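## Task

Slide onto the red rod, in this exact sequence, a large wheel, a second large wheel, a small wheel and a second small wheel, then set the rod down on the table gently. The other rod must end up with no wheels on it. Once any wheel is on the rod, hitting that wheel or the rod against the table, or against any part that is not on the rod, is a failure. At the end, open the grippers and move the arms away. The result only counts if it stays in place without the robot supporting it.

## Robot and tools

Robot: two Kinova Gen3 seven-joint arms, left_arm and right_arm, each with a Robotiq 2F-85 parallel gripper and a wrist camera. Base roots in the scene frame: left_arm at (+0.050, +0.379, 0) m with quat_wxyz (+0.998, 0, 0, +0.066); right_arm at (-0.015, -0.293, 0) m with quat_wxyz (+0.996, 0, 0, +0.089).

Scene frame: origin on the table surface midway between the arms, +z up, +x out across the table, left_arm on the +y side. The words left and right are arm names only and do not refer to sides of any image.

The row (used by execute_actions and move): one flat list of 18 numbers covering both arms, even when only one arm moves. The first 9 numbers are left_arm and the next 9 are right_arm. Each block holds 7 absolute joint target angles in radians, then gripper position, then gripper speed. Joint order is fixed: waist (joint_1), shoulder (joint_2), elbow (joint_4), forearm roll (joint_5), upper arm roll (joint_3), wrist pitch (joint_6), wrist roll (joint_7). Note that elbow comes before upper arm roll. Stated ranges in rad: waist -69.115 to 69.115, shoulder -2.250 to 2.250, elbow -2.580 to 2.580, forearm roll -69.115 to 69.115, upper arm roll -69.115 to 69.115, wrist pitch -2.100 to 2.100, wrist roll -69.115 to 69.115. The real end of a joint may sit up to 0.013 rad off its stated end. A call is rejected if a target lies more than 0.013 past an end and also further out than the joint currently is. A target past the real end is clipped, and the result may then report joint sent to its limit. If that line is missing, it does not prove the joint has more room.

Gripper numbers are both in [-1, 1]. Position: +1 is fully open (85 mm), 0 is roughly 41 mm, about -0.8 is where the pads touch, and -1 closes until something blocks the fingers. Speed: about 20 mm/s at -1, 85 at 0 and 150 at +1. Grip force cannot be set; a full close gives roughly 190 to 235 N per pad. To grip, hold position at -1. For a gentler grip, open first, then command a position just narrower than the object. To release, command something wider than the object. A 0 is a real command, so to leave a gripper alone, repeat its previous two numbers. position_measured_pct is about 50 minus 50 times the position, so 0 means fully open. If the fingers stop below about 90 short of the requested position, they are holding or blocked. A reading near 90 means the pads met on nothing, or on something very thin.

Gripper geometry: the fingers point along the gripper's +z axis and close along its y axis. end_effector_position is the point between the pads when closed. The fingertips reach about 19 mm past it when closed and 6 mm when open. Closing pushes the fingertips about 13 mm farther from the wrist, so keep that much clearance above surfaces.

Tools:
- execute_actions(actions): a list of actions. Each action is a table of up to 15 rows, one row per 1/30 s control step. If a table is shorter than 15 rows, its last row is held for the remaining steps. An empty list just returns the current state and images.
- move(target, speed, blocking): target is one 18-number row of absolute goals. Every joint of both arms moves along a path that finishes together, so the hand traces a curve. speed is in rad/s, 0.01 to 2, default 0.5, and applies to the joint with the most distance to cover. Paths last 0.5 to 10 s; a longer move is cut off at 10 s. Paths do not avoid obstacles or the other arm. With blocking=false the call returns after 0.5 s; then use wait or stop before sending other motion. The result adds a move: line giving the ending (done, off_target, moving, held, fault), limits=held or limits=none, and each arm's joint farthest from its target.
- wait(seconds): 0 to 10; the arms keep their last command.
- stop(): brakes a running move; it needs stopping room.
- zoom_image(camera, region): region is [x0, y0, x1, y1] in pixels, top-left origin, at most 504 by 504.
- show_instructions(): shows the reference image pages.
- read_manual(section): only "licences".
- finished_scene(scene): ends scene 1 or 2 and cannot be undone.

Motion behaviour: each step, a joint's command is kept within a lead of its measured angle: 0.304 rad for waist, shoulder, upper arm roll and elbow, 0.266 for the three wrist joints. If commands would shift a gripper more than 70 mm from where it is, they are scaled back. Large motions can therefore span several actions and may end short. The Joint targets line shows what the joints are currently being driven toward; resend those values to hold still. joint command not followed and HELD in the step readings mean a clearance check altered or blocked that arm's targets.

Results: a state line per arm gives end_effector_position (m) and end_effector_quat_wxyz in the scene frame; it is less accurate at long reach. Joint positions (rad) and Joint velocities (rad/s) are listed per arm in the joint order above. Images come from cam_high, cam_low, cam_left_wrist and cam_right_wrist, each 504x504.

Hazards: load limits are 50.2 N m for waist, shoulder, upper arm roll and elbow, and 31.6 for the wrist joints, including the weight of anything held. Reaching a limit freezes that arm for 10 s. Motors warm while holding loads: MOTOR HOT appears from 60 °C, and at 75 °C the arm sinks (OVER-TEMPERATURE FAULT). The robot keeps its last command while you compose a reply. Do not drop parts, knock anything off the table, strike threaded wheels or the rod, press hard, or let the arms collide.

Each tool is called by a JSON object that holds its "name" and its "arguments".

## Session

{"name": "show_instructions", "arguments": {}}

{"name": "execute_actions", "arguments": {"actions": []}}

Reference images for this scene: Rod-and-wheel set page 1.

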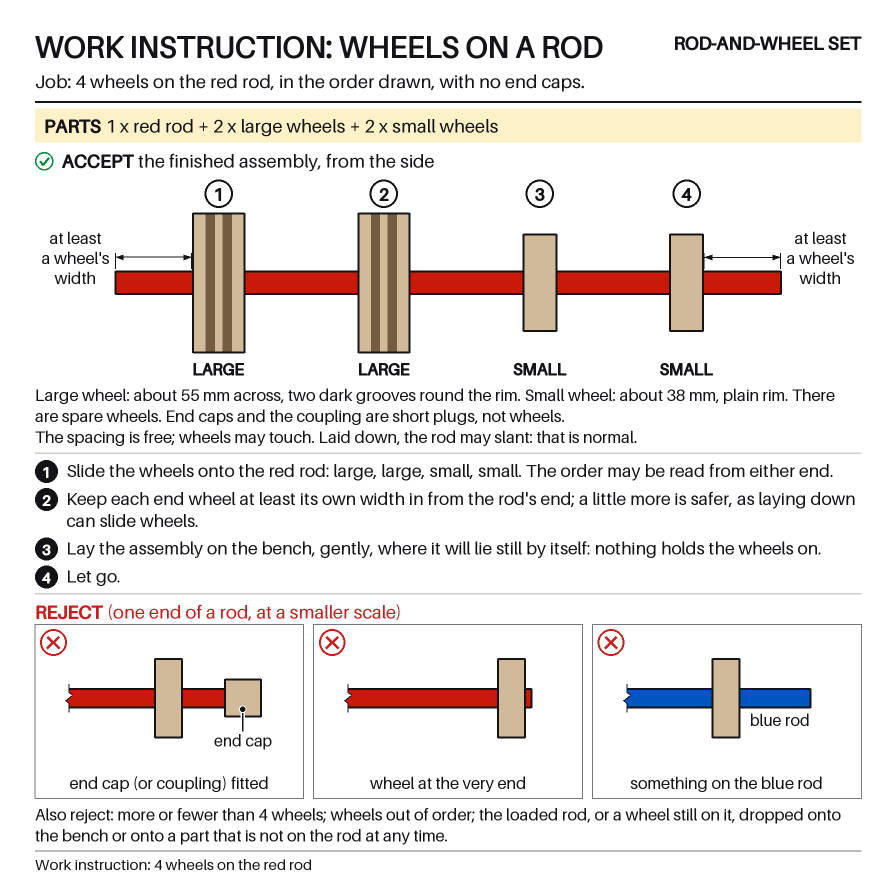

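Scene clock: 0.00 s.
left_arm: end_effector_position=(+0.2004, +0.5189, +0.3322) position_measured_pct=0.0 end_effector_quat_wxyz=(+0.214, -0.555, +0.803, -0.045) | right_arm: end_effector_position=(+0.5939, +0.2355, +0.1430) position_measured_pct=70.2 end_effector_quat_wxyz=(+0.257, -0.006, +0.966, +0.025)
Joint names: [waist, shoulder, elbow, forearm roll, upper arm roll, wrist pitch, wrist roll]
Joint positions: left_arm=[-0.859 -0.555  2.213  0.22  -0.197  1.164  1.548] | right_arm=[-0.801  1.124  0.668  0.05   0.353  0.991  0.68 ]
Joint velocities: left_arm=[-0. -0.  0. -0. -0.  0.  0.] | right_arm=[-0.     0.     0.002  0.     0.     0.     0.   ]
Motor temperatures (°C, as the motors report them): left_arm=[29 33 29 36 29 40 34] | right_arm=[33 33 28 32 26 30 40]
Joint targets: left_arm=[-0.859 -0.555 2.213 0.220 -0.197 1.164 1.548] | right_arm=[-0.801 1.124 0.668 0.050 0.353 0.991 0.680]

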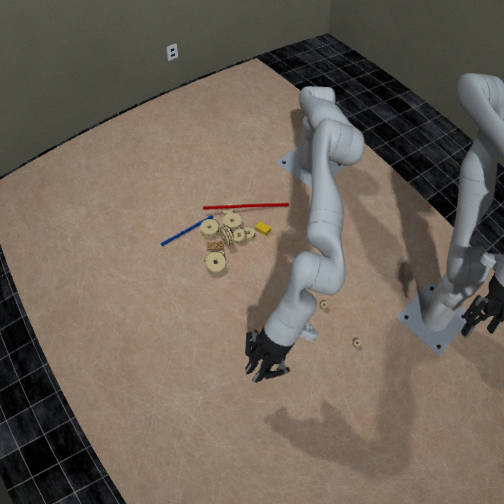

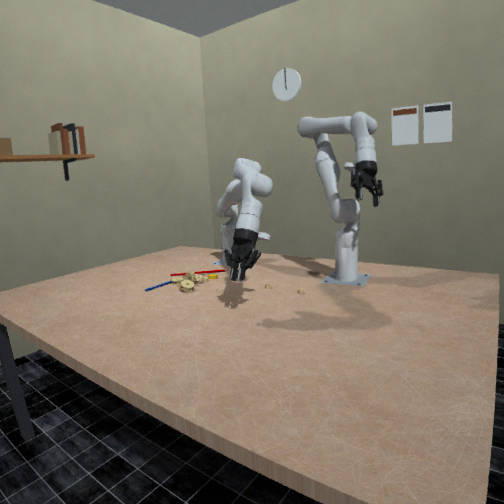

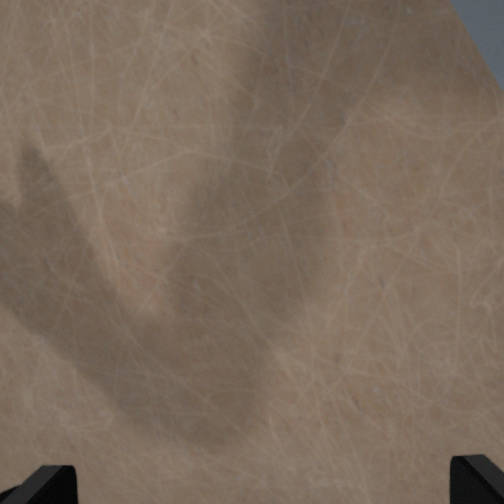

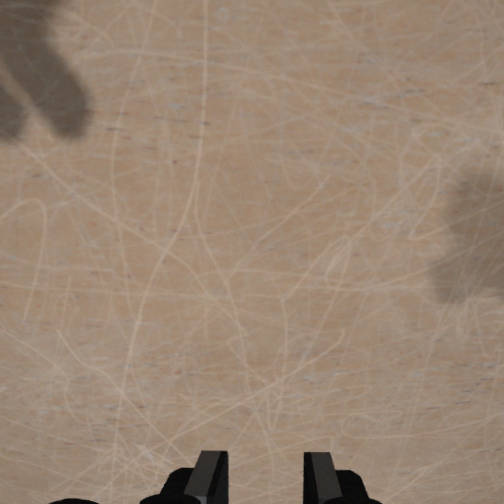

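{"name": "zoom_image", "arguments": {"camera": "cam_high", "region": [150,180,310,290]}}

Region (150, 180, 310, 290) of cam_high's 504x504 image, scaled by 3.150, with more detail than that image has; it fills the top 346 rows of this view, and the rest is white.

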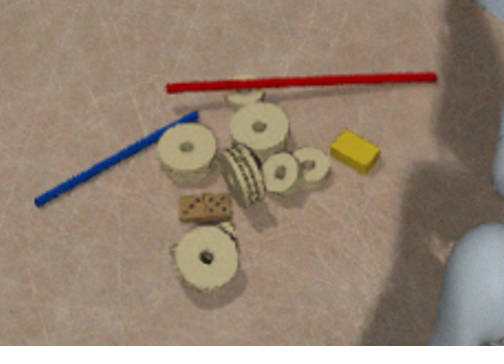

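{"name": "move", "arguments": {"target": [0.3,0.2211,2.4602,0,0,-0.3251,-1.571,1,0,0.04,0.1877,1.9427,0,0,1.0112,-1.571,1,0], "speed": 1.0}}

Scene clock: 70.67 s.
left_arm: end_effector_position=(+0.4913, +0.2795, +0.1937) position_measured_pct=0.0 end_effector_quat_wxyz=(+0.032, +0.921, -0.077, +0.381) | right_arm: end_effector_position=(+0.3300, -0.2700, +0.2199) position_measured_pct=0.0 end_effector_quat_wxyz=(+0.000, +0.998, +0.069, -0.000)
Joint names: [waist, shoulder, elbow, forearm roll, upper arm roll, wrist pitch, wrist roll]
Joint positions: left_arm=[ 0.3    0.221  2.46  -0.     0.    -0.325 -1.571] | right_arm=[ 0.04   0.188  1.943  0.     0.     1.011 -1.571]
Joint velocities: left_arm=[ 0.003  0.003 -0.    -0.    -0.     0.    -0.001] | right_arm=[ 0.003 -0.002 -0.002 -0.    -0.    -0.     0.   ]
Motor temperatures (°C, as the motors report them): left_arm=[29 33 29 36 29 40 34] | right_arm=[33 35 28 32 26 30 40]
Joint targets: left_arm=[0.300 0.221 2.460 0.000 0.000 -0.325 -1.571] | right_arm=[0.040 0.188 1.943 0.000 -0.000 1.011 -1.571]
move: done; limits=none; left_arm: farthest joint: the waist, 0.000 radians from its target (1.159 radians at the start); right_arm: farthest joint: the waist, 0.000 radians from its target (0.841 radians at the start)

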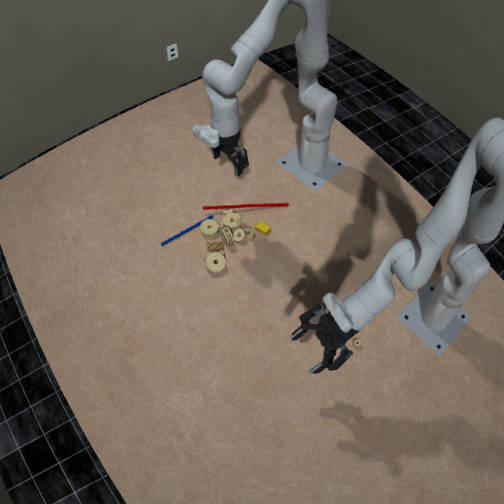

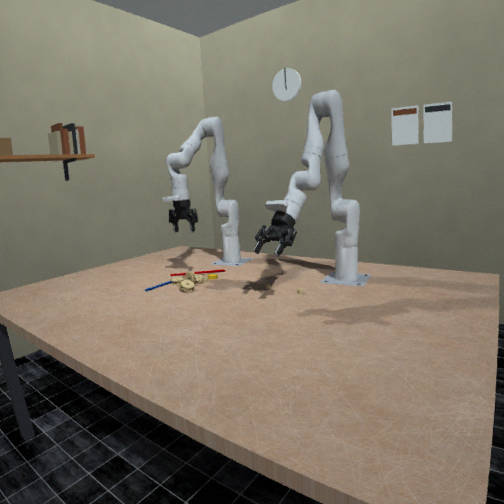

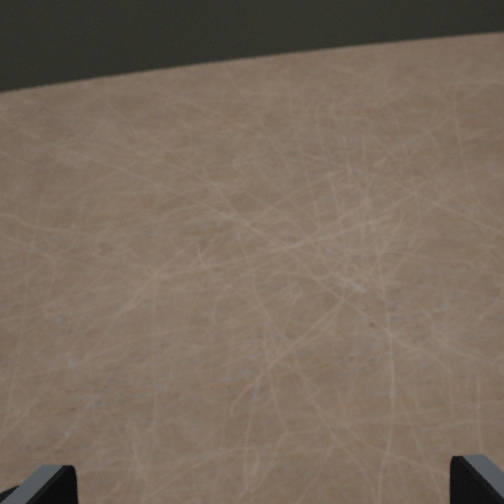

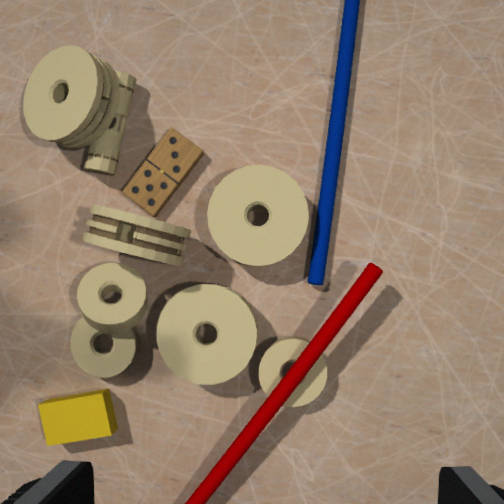

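{"name": "move", "arguments": {"target": [0.3,0.2211,2.4602,0,0,-0.3251,-1.571,1,0,0.1431,0.5049,1.9946,0,0,0.6421,-2.127,-0.35,0], "speed": 0.6}}

Scene clock: 80.77 s.
left_arm: end_effector_position=(+0.4912, +0.2794, +0.1936) position_measured_pct=0.0 end_effector_quat_wxyz=(+0.032, +0.921, -0.077, +0.381) | right_arm: end_effector_position=(+0.3775, -0.3040, +0.0901) position_measured_pct=67.5 end_effector_quat_wxyz=(-0.000, +0.966, -0.257, +0.000)
Joint names: [waist, shoulder, elbow, forearm roll, upper arm roll, wrist pitch, wrist roll]
Joint positions: left_arm=[ 0.3    0.221  2.46  -0.     0.    -0.325 -1.571] | right_arm=[ 0.143  0.505  1.995  0.     0.     0.642 -2.127]
Joint velocities: left_arm=[-0.001 -0.001 -0.    -0.001  0.     0.    -0.   ] | right_arm=[ 0.     0.003 -0.001 -0.    -0.    -0.    -0.   ]
Motor temperatures (°C, as the motors report them): left_arm=[29 33 29 36 29 40 34] | right_arm=[33 35 28 32 26 30 40]
Joint targets: left_arm=[0.300 0.221 2.460 0.000 0.000 -0.325 -1.571] | right_arm=[0.143 0.505 1.995 0.000 0.000 0.642 -2.127]
move: done; limits=none; left_arm: farthest joint: the waist, 0.000 radians from its target (0.000 radians at the start); right_arm: farthest joint: the waist, 0.000 radians from its target (0.103 radians at the start)

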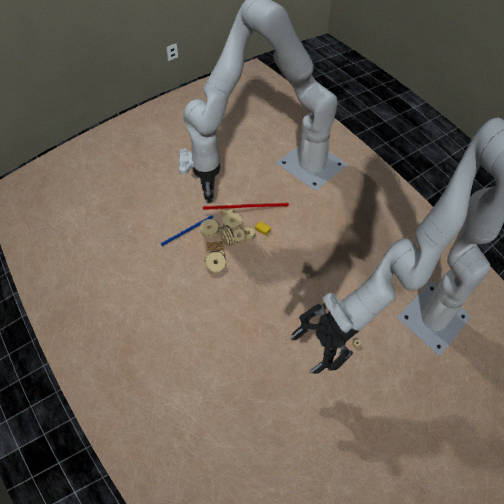

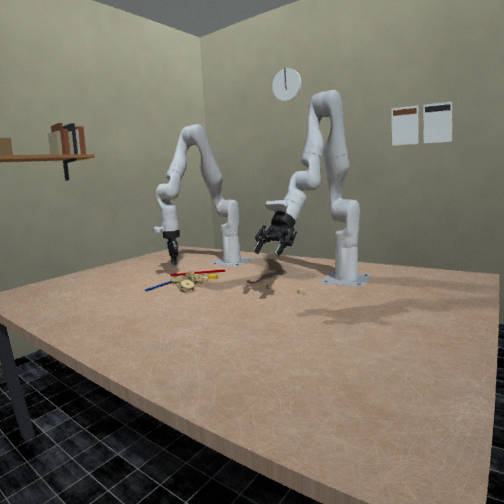

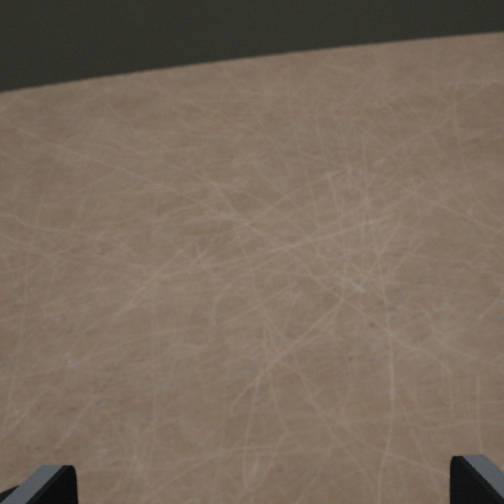

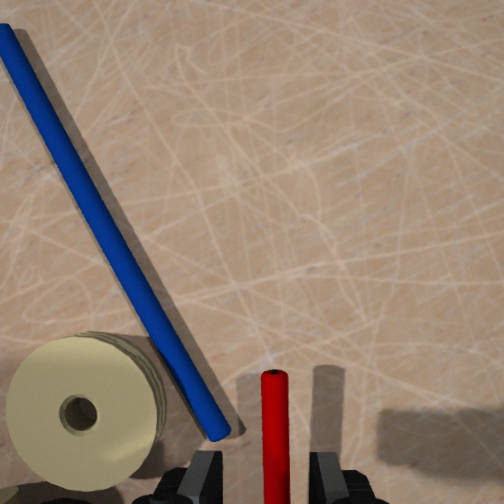

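{"name": "move", "arguments": {"target": [0.3,0.2211,2.4602,0,0,-0.3251,-1.571,1,0,0.1431,0.6395,2.0381,0,0,0.464,-2.127,-0.35,0], "speed": 0.15}}

{"name": "move", "arguments": {"target": [0.3,0.2211,2.4602,0,0,-0.3251,-1.571,1,0,0.1431,0.6395,2.0381,0,0,0.464,-2.127,-1,-0.5], "speed": 0.15}}

Scene clock: 84.83 s.
left_arm: end_effector_position=(+0.4912, +0.2794, +0.1936) position_measured_pct=0.0 end_effector_quat_wxyz=(+0.032, +0.921, -0.077, +0.381) | right_arm: end_effector_position=(+0.3775, -0.3040, +0.0301) position_measured_pct=67.5 end_effector_quat_wxyz=(-0.000, +0.966, -0.257, +0.000)
Joint names: [waist, shoulder, elbow, forearm roll, upper arm roll, wrist pitch, wrist roll]
Joint positions: left_arm=[ 0.3    0.221  2.46  -0.    -0.    -0.325 -1.571] | right_arm=[ 0.143  0.639  2.038 -0.     0.     0.464 -2.127]
Joint velocities: left_arm=[-0.  0. -0.  0.  0. -0.  0.] | right_arm=[-0.     0.003 -0.001  0.     0.    -0.    -0.   ]
Motor temperatures (°C, as the motors report them): left_arm=[29 33 29 36 29 40 34] | right_arm=[33 35 28 32 26 30 40]
Joint targets: left_arm=[0.300 0.221 2.460 0.000 0.000 -0.325 -1.571] | right_arm=[0.143 0.640 2.038 0.000 0.000 0.464 -2.127]
move: done; limits=none; left_arm: farthest joint: the waist, 0.000 radians from its target (0.000 radians at the start); right_arm: farthest joint: the waist, 0.000 radians from its target (0.000 radians at the start)

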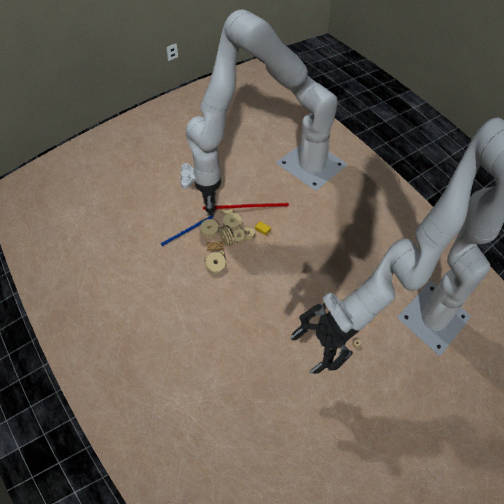

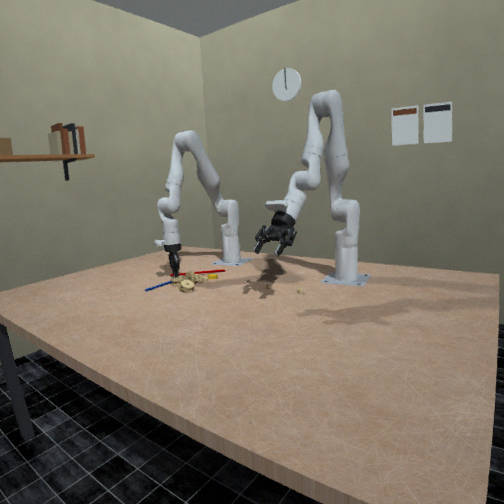

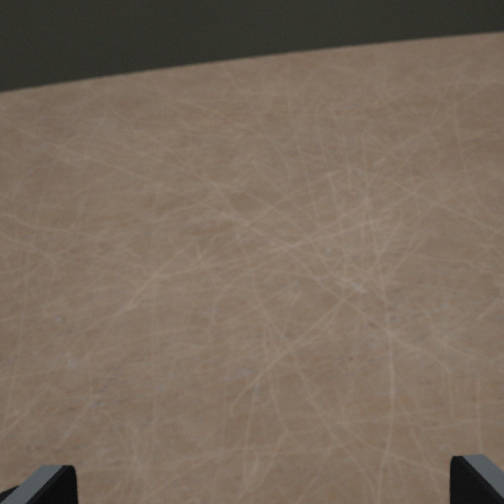

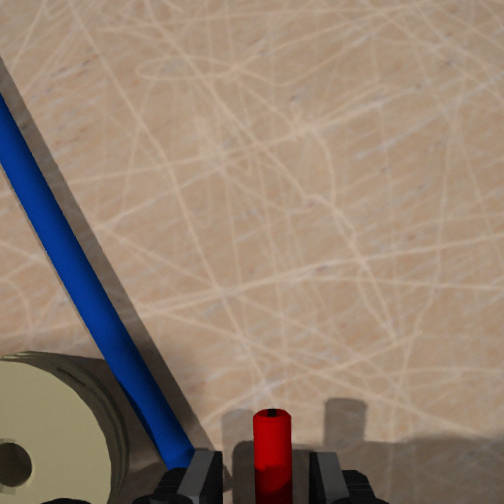

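Scene clock: 85.53 s.
left_arm: end_effector_position=(+0.4912, +0.2794, +0.1936) position_measured_pct=0.0 end_effector_quat_wxyz=(+0.032, +0.921, -0.077, +0.381) | right_arm: end_effector_position=(+0.3775, -0.3040, +0.0301) position_measured_pct=85.7 end_effector_quat_wxyz=(-0.000, +0.966, -0.257, +0.000)
Joint names: [waist, shoulder, elbow, forearm roll, upper arm roll, wrist pitch, wrist roll]
Joint positions: left_arm=[ 0.3    0.221  2.46   0.     0.    -0.325 -1.571] | right_arm=[ 0.143  0.639  2.038 -0.    -0.     0.464 -2.127]
Joint velocities: left_arm=[ 0.001  0.001 -0.     0.001 -0.    -0.     0.   ] | right_arm=[ 0.    -0.     0.003 -0.001 -0.     0.     0.   ]
Motor temperatures (°C, as the motors report them): left_arm=[29 33 29 36 29 40 34] | right_arm=[33 35 28 32 26 30 40]
Joint targets: left_arm=[0.300 0.221 2.460 0.000 0.000 -0.325 -1.571] | right_arm=[0.143 0.640 2.038 0.000 0.000 0.464 -2.127]
move: done; limits=none; left_arm: farthest joint: the waist, 0.000 radians from its target (0.000 radians at the start); right_arm: farthest joint: the waist, 0.000 radians from its target (0.000 radians at the start)

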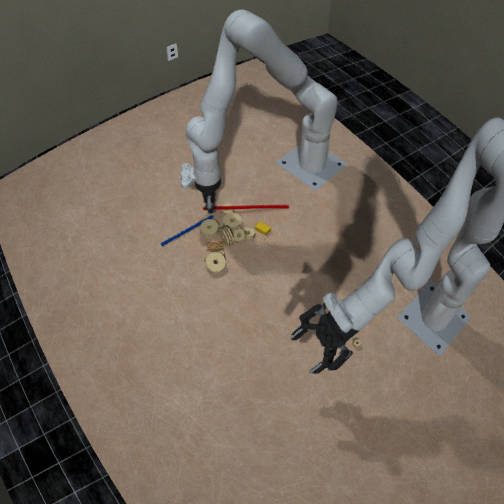

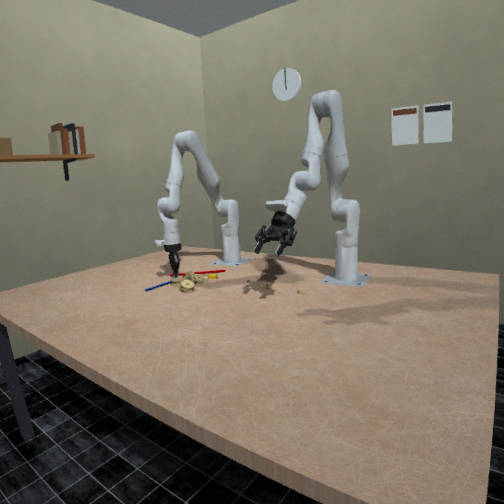

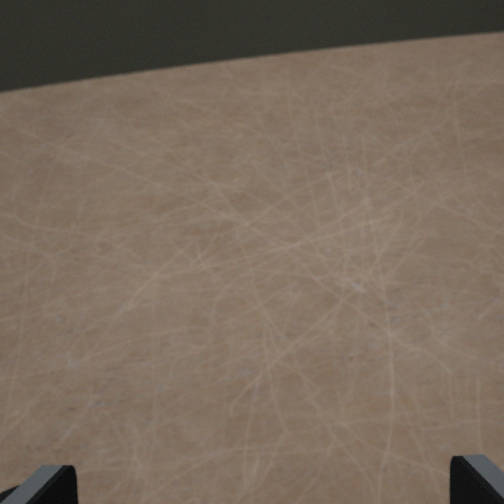

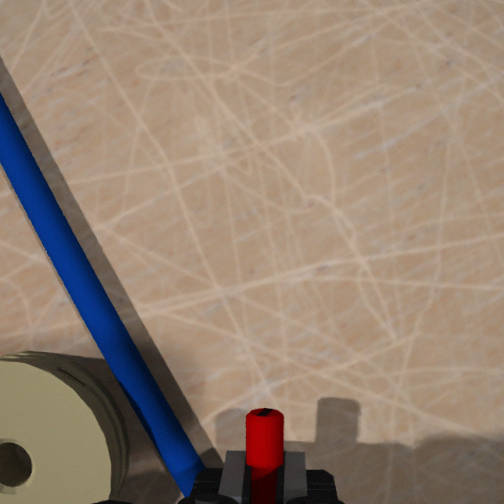

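{"name": "move", "arguments": {"target": [0.85,-0.0377,2.3497,0,0,-0.031,-1.571,0.3,0,0.1431,0.43,1.96,0,0,0.7516,-2.127,-1,-0.5], "speed": 0.4}}

{"name": "move", "arguments": {"target": [0.85,-0.0377,2.3497,0,0,-0.031,-1.571,0.3,0,-0.3704,0.6572,1.2176,0,0,1.2668,-2.838,-1,-0.5], "speed": 0.5}}

Scene clock: 102.70 s.
left_arm: end_effector_position=(+0.3740, +0.0634, +0.2900) position_measured_pct=34.9 end_effector_quat_wxyz=(+0.146, +0.851, -0.319, +0.391) | right_arm: end_effector_position=(+0.3757, -0.3041, +0.1263) position_measured_pct=85.7 end_effector_quat_wxyz=(+0.000, +0.966, -0.257, -0.000)
Joint names: [waist, shoulder, elbow, forearm roll, upper arm roll, wrist pitch, wrist roll]
Joint positions: left_arm=[ 0.85  -0.038  2.35  -0.     0.    -0.031 -1.571] | right_arm=[ 0.143  0.43   1.96   0.     0.     0.752 -2.127]
Joint velocities: left_arm=[ 0.003 -0.002 -0.    -0.    -0.    -0.     0.   ] | right_arm=[-0.    -0.001 -0.001  0.     0.    -0.     0.   ]
Motor temperatures (°C, as the motors report them): left_arm=[29 33 29 36 29 40 34] | right_arm=[33 34 28 32 26 30 40]
Joint targets: left_arm=[0.850 -0.038 2.350 0.000 0.000 -0.031 -1.571] | right_arm=[0.143 0.430 1.960 0.000 0.000 0.752 -2.127]
move: done; limits=none; left_arm: farthest joint: the waist, 0.000 radians from its target (0.550 radians at the start); right_arm: farthest joint: the waist, 0.000 radians from its target (0.000 radians at the start)

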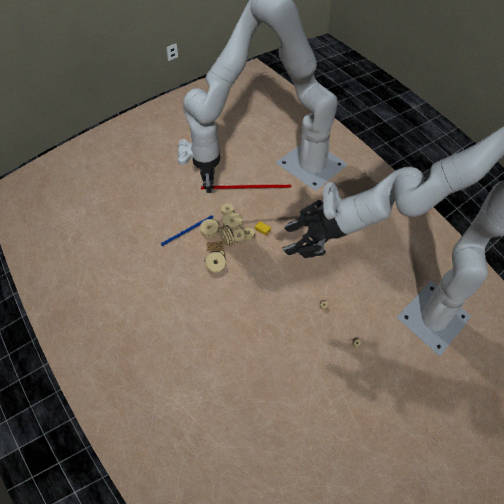

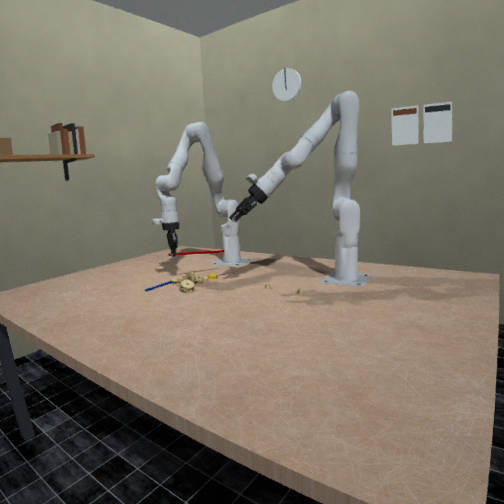

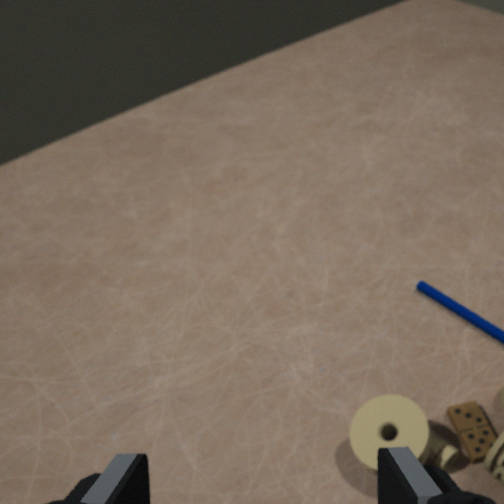

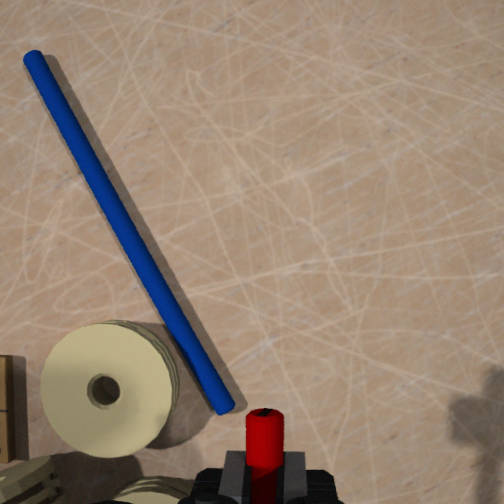

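Scene clock: 104.70 s.
left_arm: end_effector_position=(+0.3740, +0.0633, +0.2901) position_measured_pct=34.9 end_effector_quat_wxyz=(+0.146, +0.851, -0.319, +0.391) | right_arm: end_effector_position=(+0.4732, -0.0238, +0.2126) position_measured_pct=85.7 end_effector_quat_wxyz=(-0.000, +0.936, -0.352, +0.000)
Joint names: [waist, shoulder, elbow, forearm roll, upper arm roll, wrist pitch, wrist roll]
Joint positions: left_arm=[ 0.85  -0.038  2.35  -0.     0.    -0.031 -1.571] | right_arm=[-0.37   0.657  1.218 -0.    -0.     1.267 -2.838]
Joint velocities: left_arm=[-0.    -0.    -0.    -0.     0.001 -0.001  0.001] | right_arm=[-0.003  0.002 -0.     0.    -0.     0.    -0.   ]
Motor temperatures (°C, as the motors report them): left_arm=[29 33 29 36 29 40 34] | right_arm=[33 34 28 32 26 30 40]
Joint targets: left_arm=[0.850 -0.038 2.350 0.000 0.000 -0.031 -1.571] | right_arm=[-0.370 0.657 1.218 0.000 0.000 1.267 -2.838]
move: done; limits=none; left_arm: farthest joint: the waist, 0.000 radians from its target (0.000 radians at the start); right_arm: farthest joint: the waist, 0.000 radians from its target (0.514 radians at the start)

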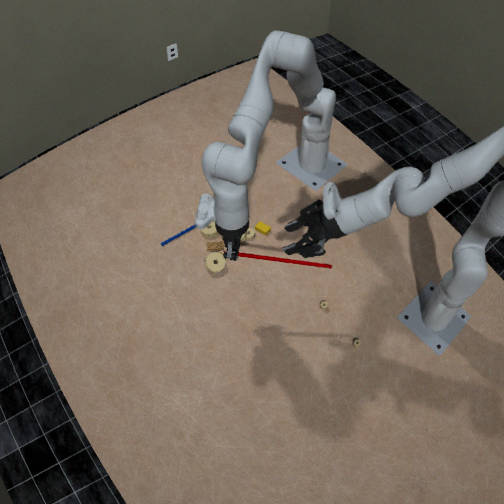

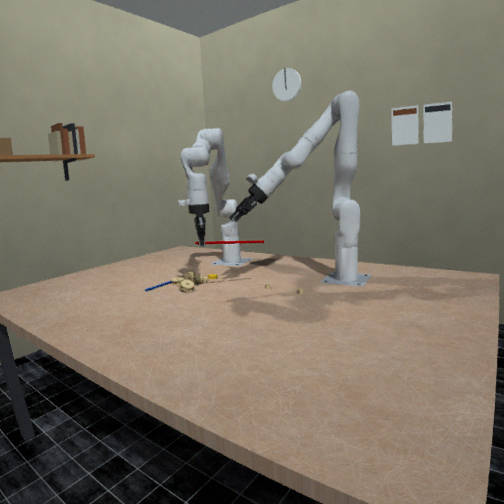

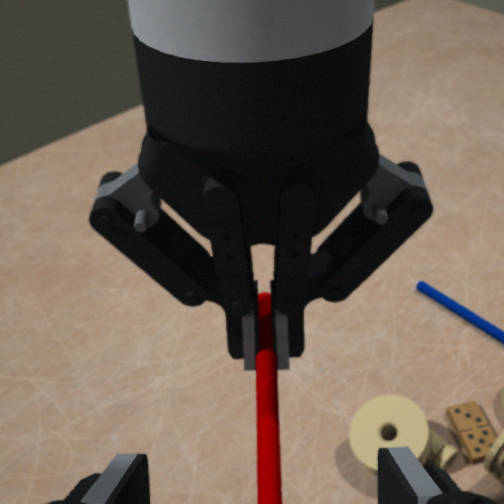

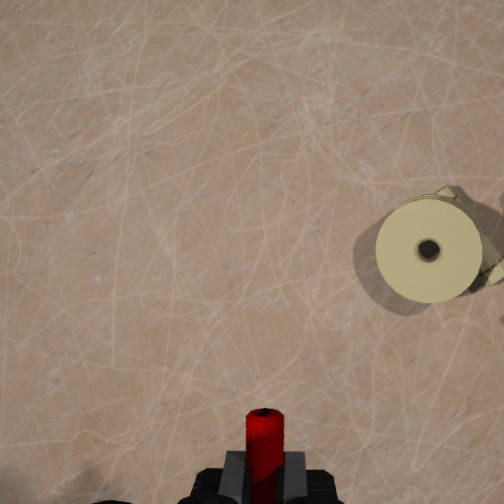

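{"name": "zoom_image", "arguments": {"camera": "cam_low", "region": [170,200,290,270]}}

Region (170, 200, 290, 270) of cam_low's 504x504 image, scaled by 4.200, with more detail than that image has; it fills the top 294 rows of this view, and the rest is white.

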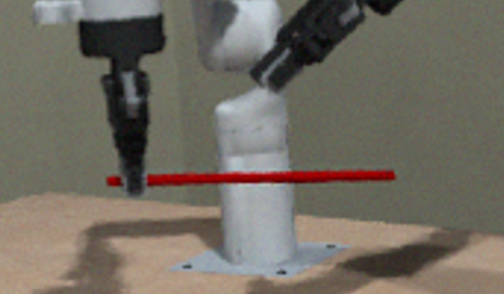

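{"name": "move", "arguments": {"target": [0.85,0.2585,2.5308,0,0,-0.5083,-1.571,0.3,0,-0.3704,0.6572,1.2176,0,0,1.2668,-2.838,-1,-0.5], "speed": 0.25}}

{"name": "zoom_image", "arguments": {"camera": "cam_low", "region": [170,200,290,270]}}

Scene clock: 110.53 s.
left_arm: end_effector_position=(+0.3740, +0.0633, +0.1937) position_measured_pct=34.9 end_effector_quat_wxyz=(+0.146, +0.851, -0.319, +0.391) | right_arm: end_effector_position=(+0.4731, -0.0237, +0.2125) position_measured_pct=85.7 end_effector_quat_wxyz=(+0.000, +0.936, -0.351, -0.000)
Joint names: [waist, shoulder, elbow, forearm roll, upper arm roll, wrist pitch, wrist roll]
Joint positions: left_arm=[ 0.85   0.258  2.531  0.    -0.    -0.508 -1.571] | right_arm=[-0.37   0.657  1.218  0.     0.     1.267 -2.838]
Joint velocities: left_arm=[ 0.001  0.003  0.     0.001 -0.    -0.    -0.   ] | right_arm=[-0.     0.    -0.001 -0.     0.    -0.     0.   ]
Motor temperatures (°C, as the motors report them): left_arm=[29 33 29 36 29 40 34] | right_arm=[33 34 28 32 26 30 40]
Joint targets: left_arm=[0.850 0.259 2.531 0.000 0.000 -0.508 -1.571] | right_arm=[-0.370 0.657 1.218 0.000 0.000 1.267 -2.838]
move: done; limits=none; left_arm: farthest joint: the waist, 0.000 radians from its target (0.000 radians at the start); right_arm: farthest joint: the waist, 0.000 radians from its target (0.000 radians at the start)

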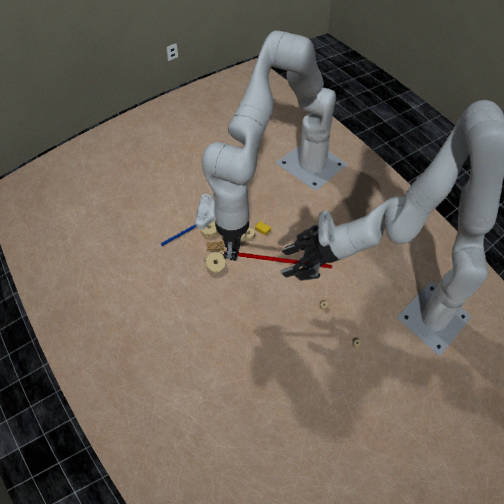

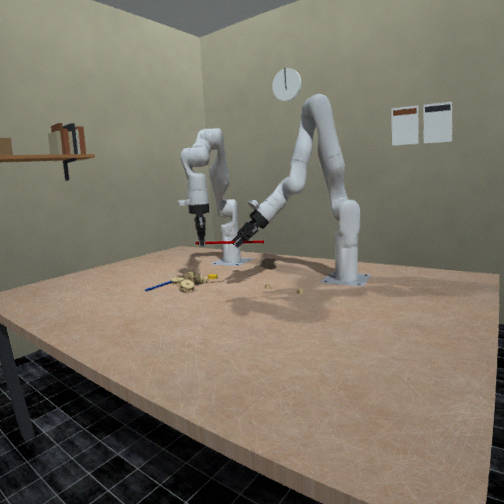

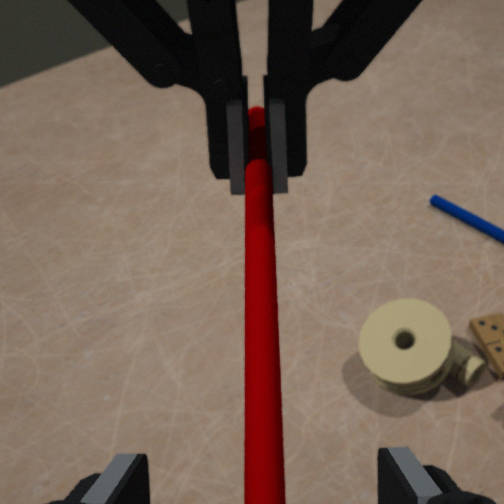

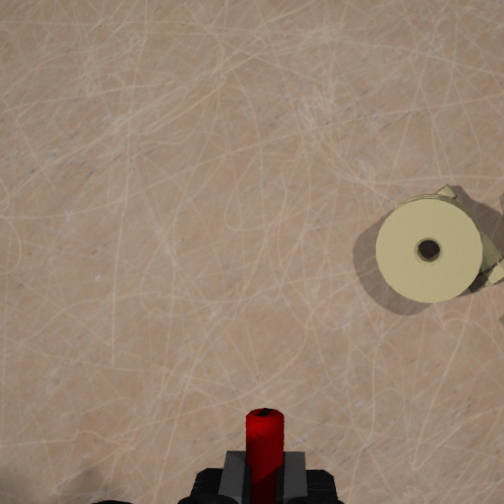

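Region (170, 200, 290, 270) of cam_low's 504x504 image, scaled by 4.200, with more detail than that image has; it fills the top 294 rows of this view, and the rest is white.

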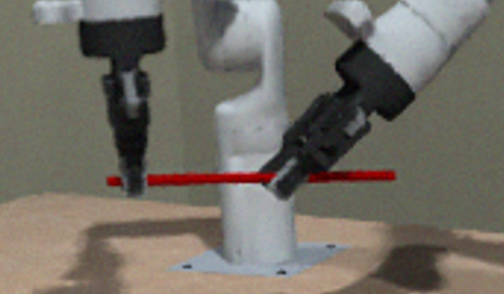

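{"name": "move", "arguments": {"target": [0.85,0.2585,2.5308,0,0,-0.5083,-1.571,-1,-0.5,-0.3704,0.6572,1.2176,0,0,1.2668,-2.838,-1,-0.5], "speed": 0.25}}

{"name": "move", "arguments": {"target": [0.85,0.2585,2.5308,0,0,-0.5083,-1.571,-1,-0.5,-0.3704,0.6572,1.2176,0,0,1.2668,-2.838,0.3,0], "speed": 0.25}}

Scene clock: 114.20 s.
left_arm: end_effector_position=(+0.3738, +0.0632, +0.1936) position_measured_pct=84.1 end_effector_quat_wxyz=(+0.147, +0.851, -0.319, +0.391) | right_arm: end_effector_position=(+0.4732, -0.0237, +0.2125) position_measured_pct=85.7 end_effector_quat_wxyz=(-0.000, +0.936, -0.351, +0.000)
Joint names: [waist, shoulder, elbow, forearm roll, upper arm roll, wrist pitch, wrist roll]
Joint positions: left_arm=[ 0.85   0.258  2.531 -0.     0.    -0.508 -1.571] | right_arm=[-0.37   0.657  1.217  0.     0.     1.267 -2.838]
Joint velocities: left_arm=[ 0.002  0.     0.    -0.001 -0.001 -0.001  0.   ] | right_arm=[ 0.    -0.    -0.001  0.    -0.     0.     0.   ]
Motor temperatures (°C, as the motors report them): left_arm=[29 33 29 36 29 40 34] | right_arm=[33 34 28 32 26 30 40]
Joint targets: left_arm=[0.850 0.259 2.531 0.000 0.000 -0.508 -1.571] | right_arm=[-0.370 0.657 1.218 0.000 0.000 1.267 -2.838]
move: done; limits=none; left_arm: farthest joint: the waist, 0.000 radians from its target (0.000 radians at the start); right_arm: farthest joint: the waist, 0.000 radians from its target (0.000 radians at the start)

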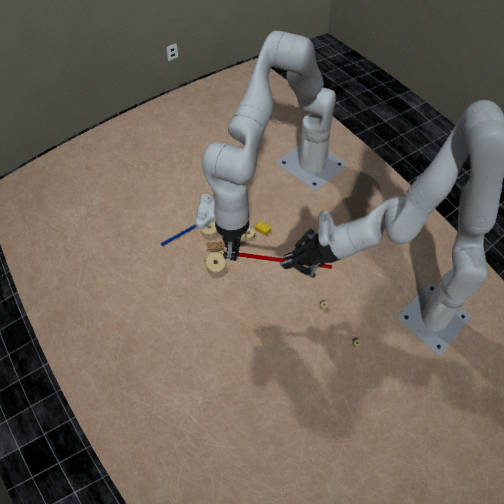

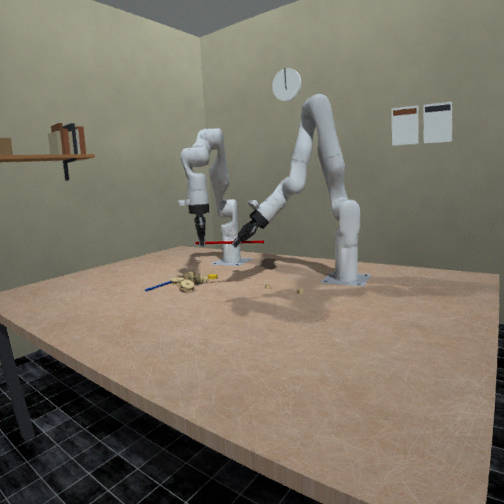

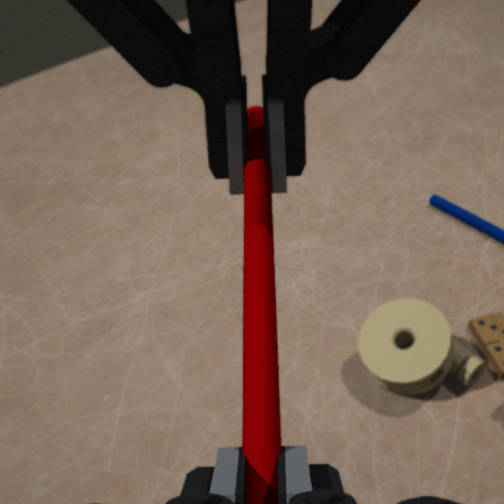

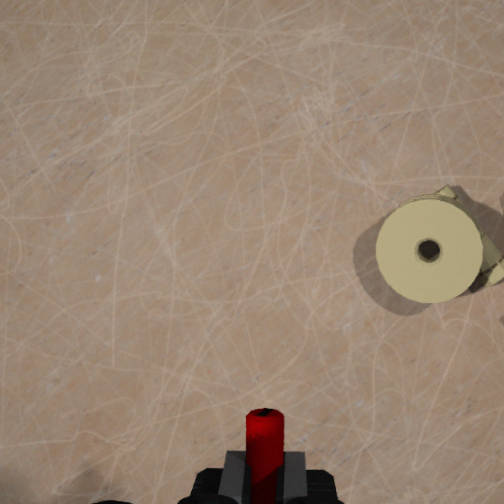

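Scene clock: 115.13 s.
left_arm: end_effector_position=(+0.3739, +0.0633, +0.1936) position_measured_pct=84.1 end_effector_quat_wxyz=(+0.146, +0.851, -0.319, +0.391) | right_arm: end_effector_position=(+0.4731, -0.0237, +0.2125) position_measured_pct=34.9 end_effector_quat_wxyz=(+0.000, +0.936, -0.351, -0.000)
Joint names: [waist, shoulder, elbow, forearm roll, upper arm roll, wrist pitch, wrist roll]
Joint positions: left_arm=[ 0.85   0.259  2.531  0.     0.    -0.508 -1.571] | right_arm=[-0.37   0.657  1.218  0.     0.     1.267 -2.838]
Joint velocities: left_arm=[ 0.001 -0.    -0.     0.001 -0.    -0.     0.   ] | right_arm=[-0.    -0.    -0.001 -0.    -0.    -0.     0.   ]
Motor temperatures (°C, as the motors report them): left_arm=[29 33 29 36 29 40 34] | right_arm=[33 34 28 32 26 30 40]
Joint targets: left_arm=[0.850 0.259 2.531 0.000 0.000 -0.508 -1.571] | right_arm=[-0.370 0.657 1.218 0.000 0.000 1.267 -2.838]
move: done; limits=none; left_arm: farthest joint: the waist, 0.000 radians from its target (0.000 radians at the start); right_arm: farthest joint: the waist, 0.000 radians from its target (0.000 radians at the start)

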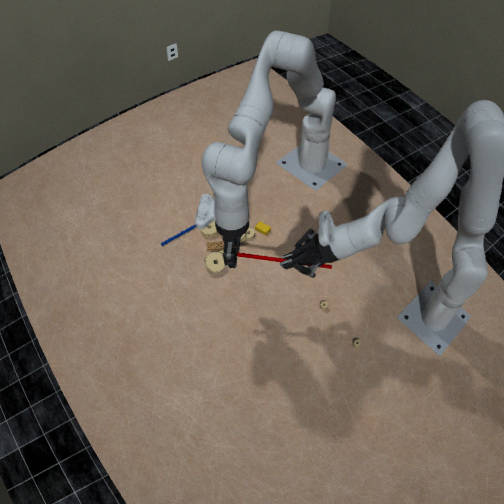

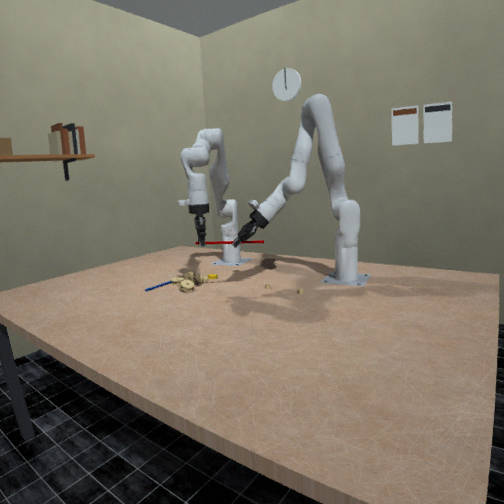

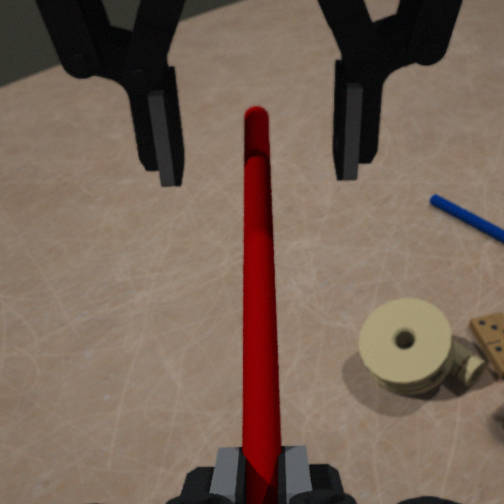

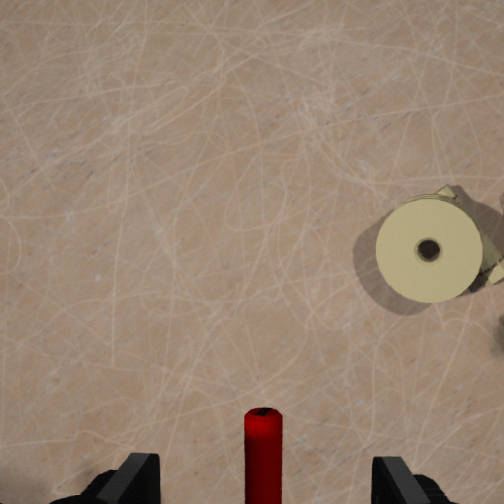

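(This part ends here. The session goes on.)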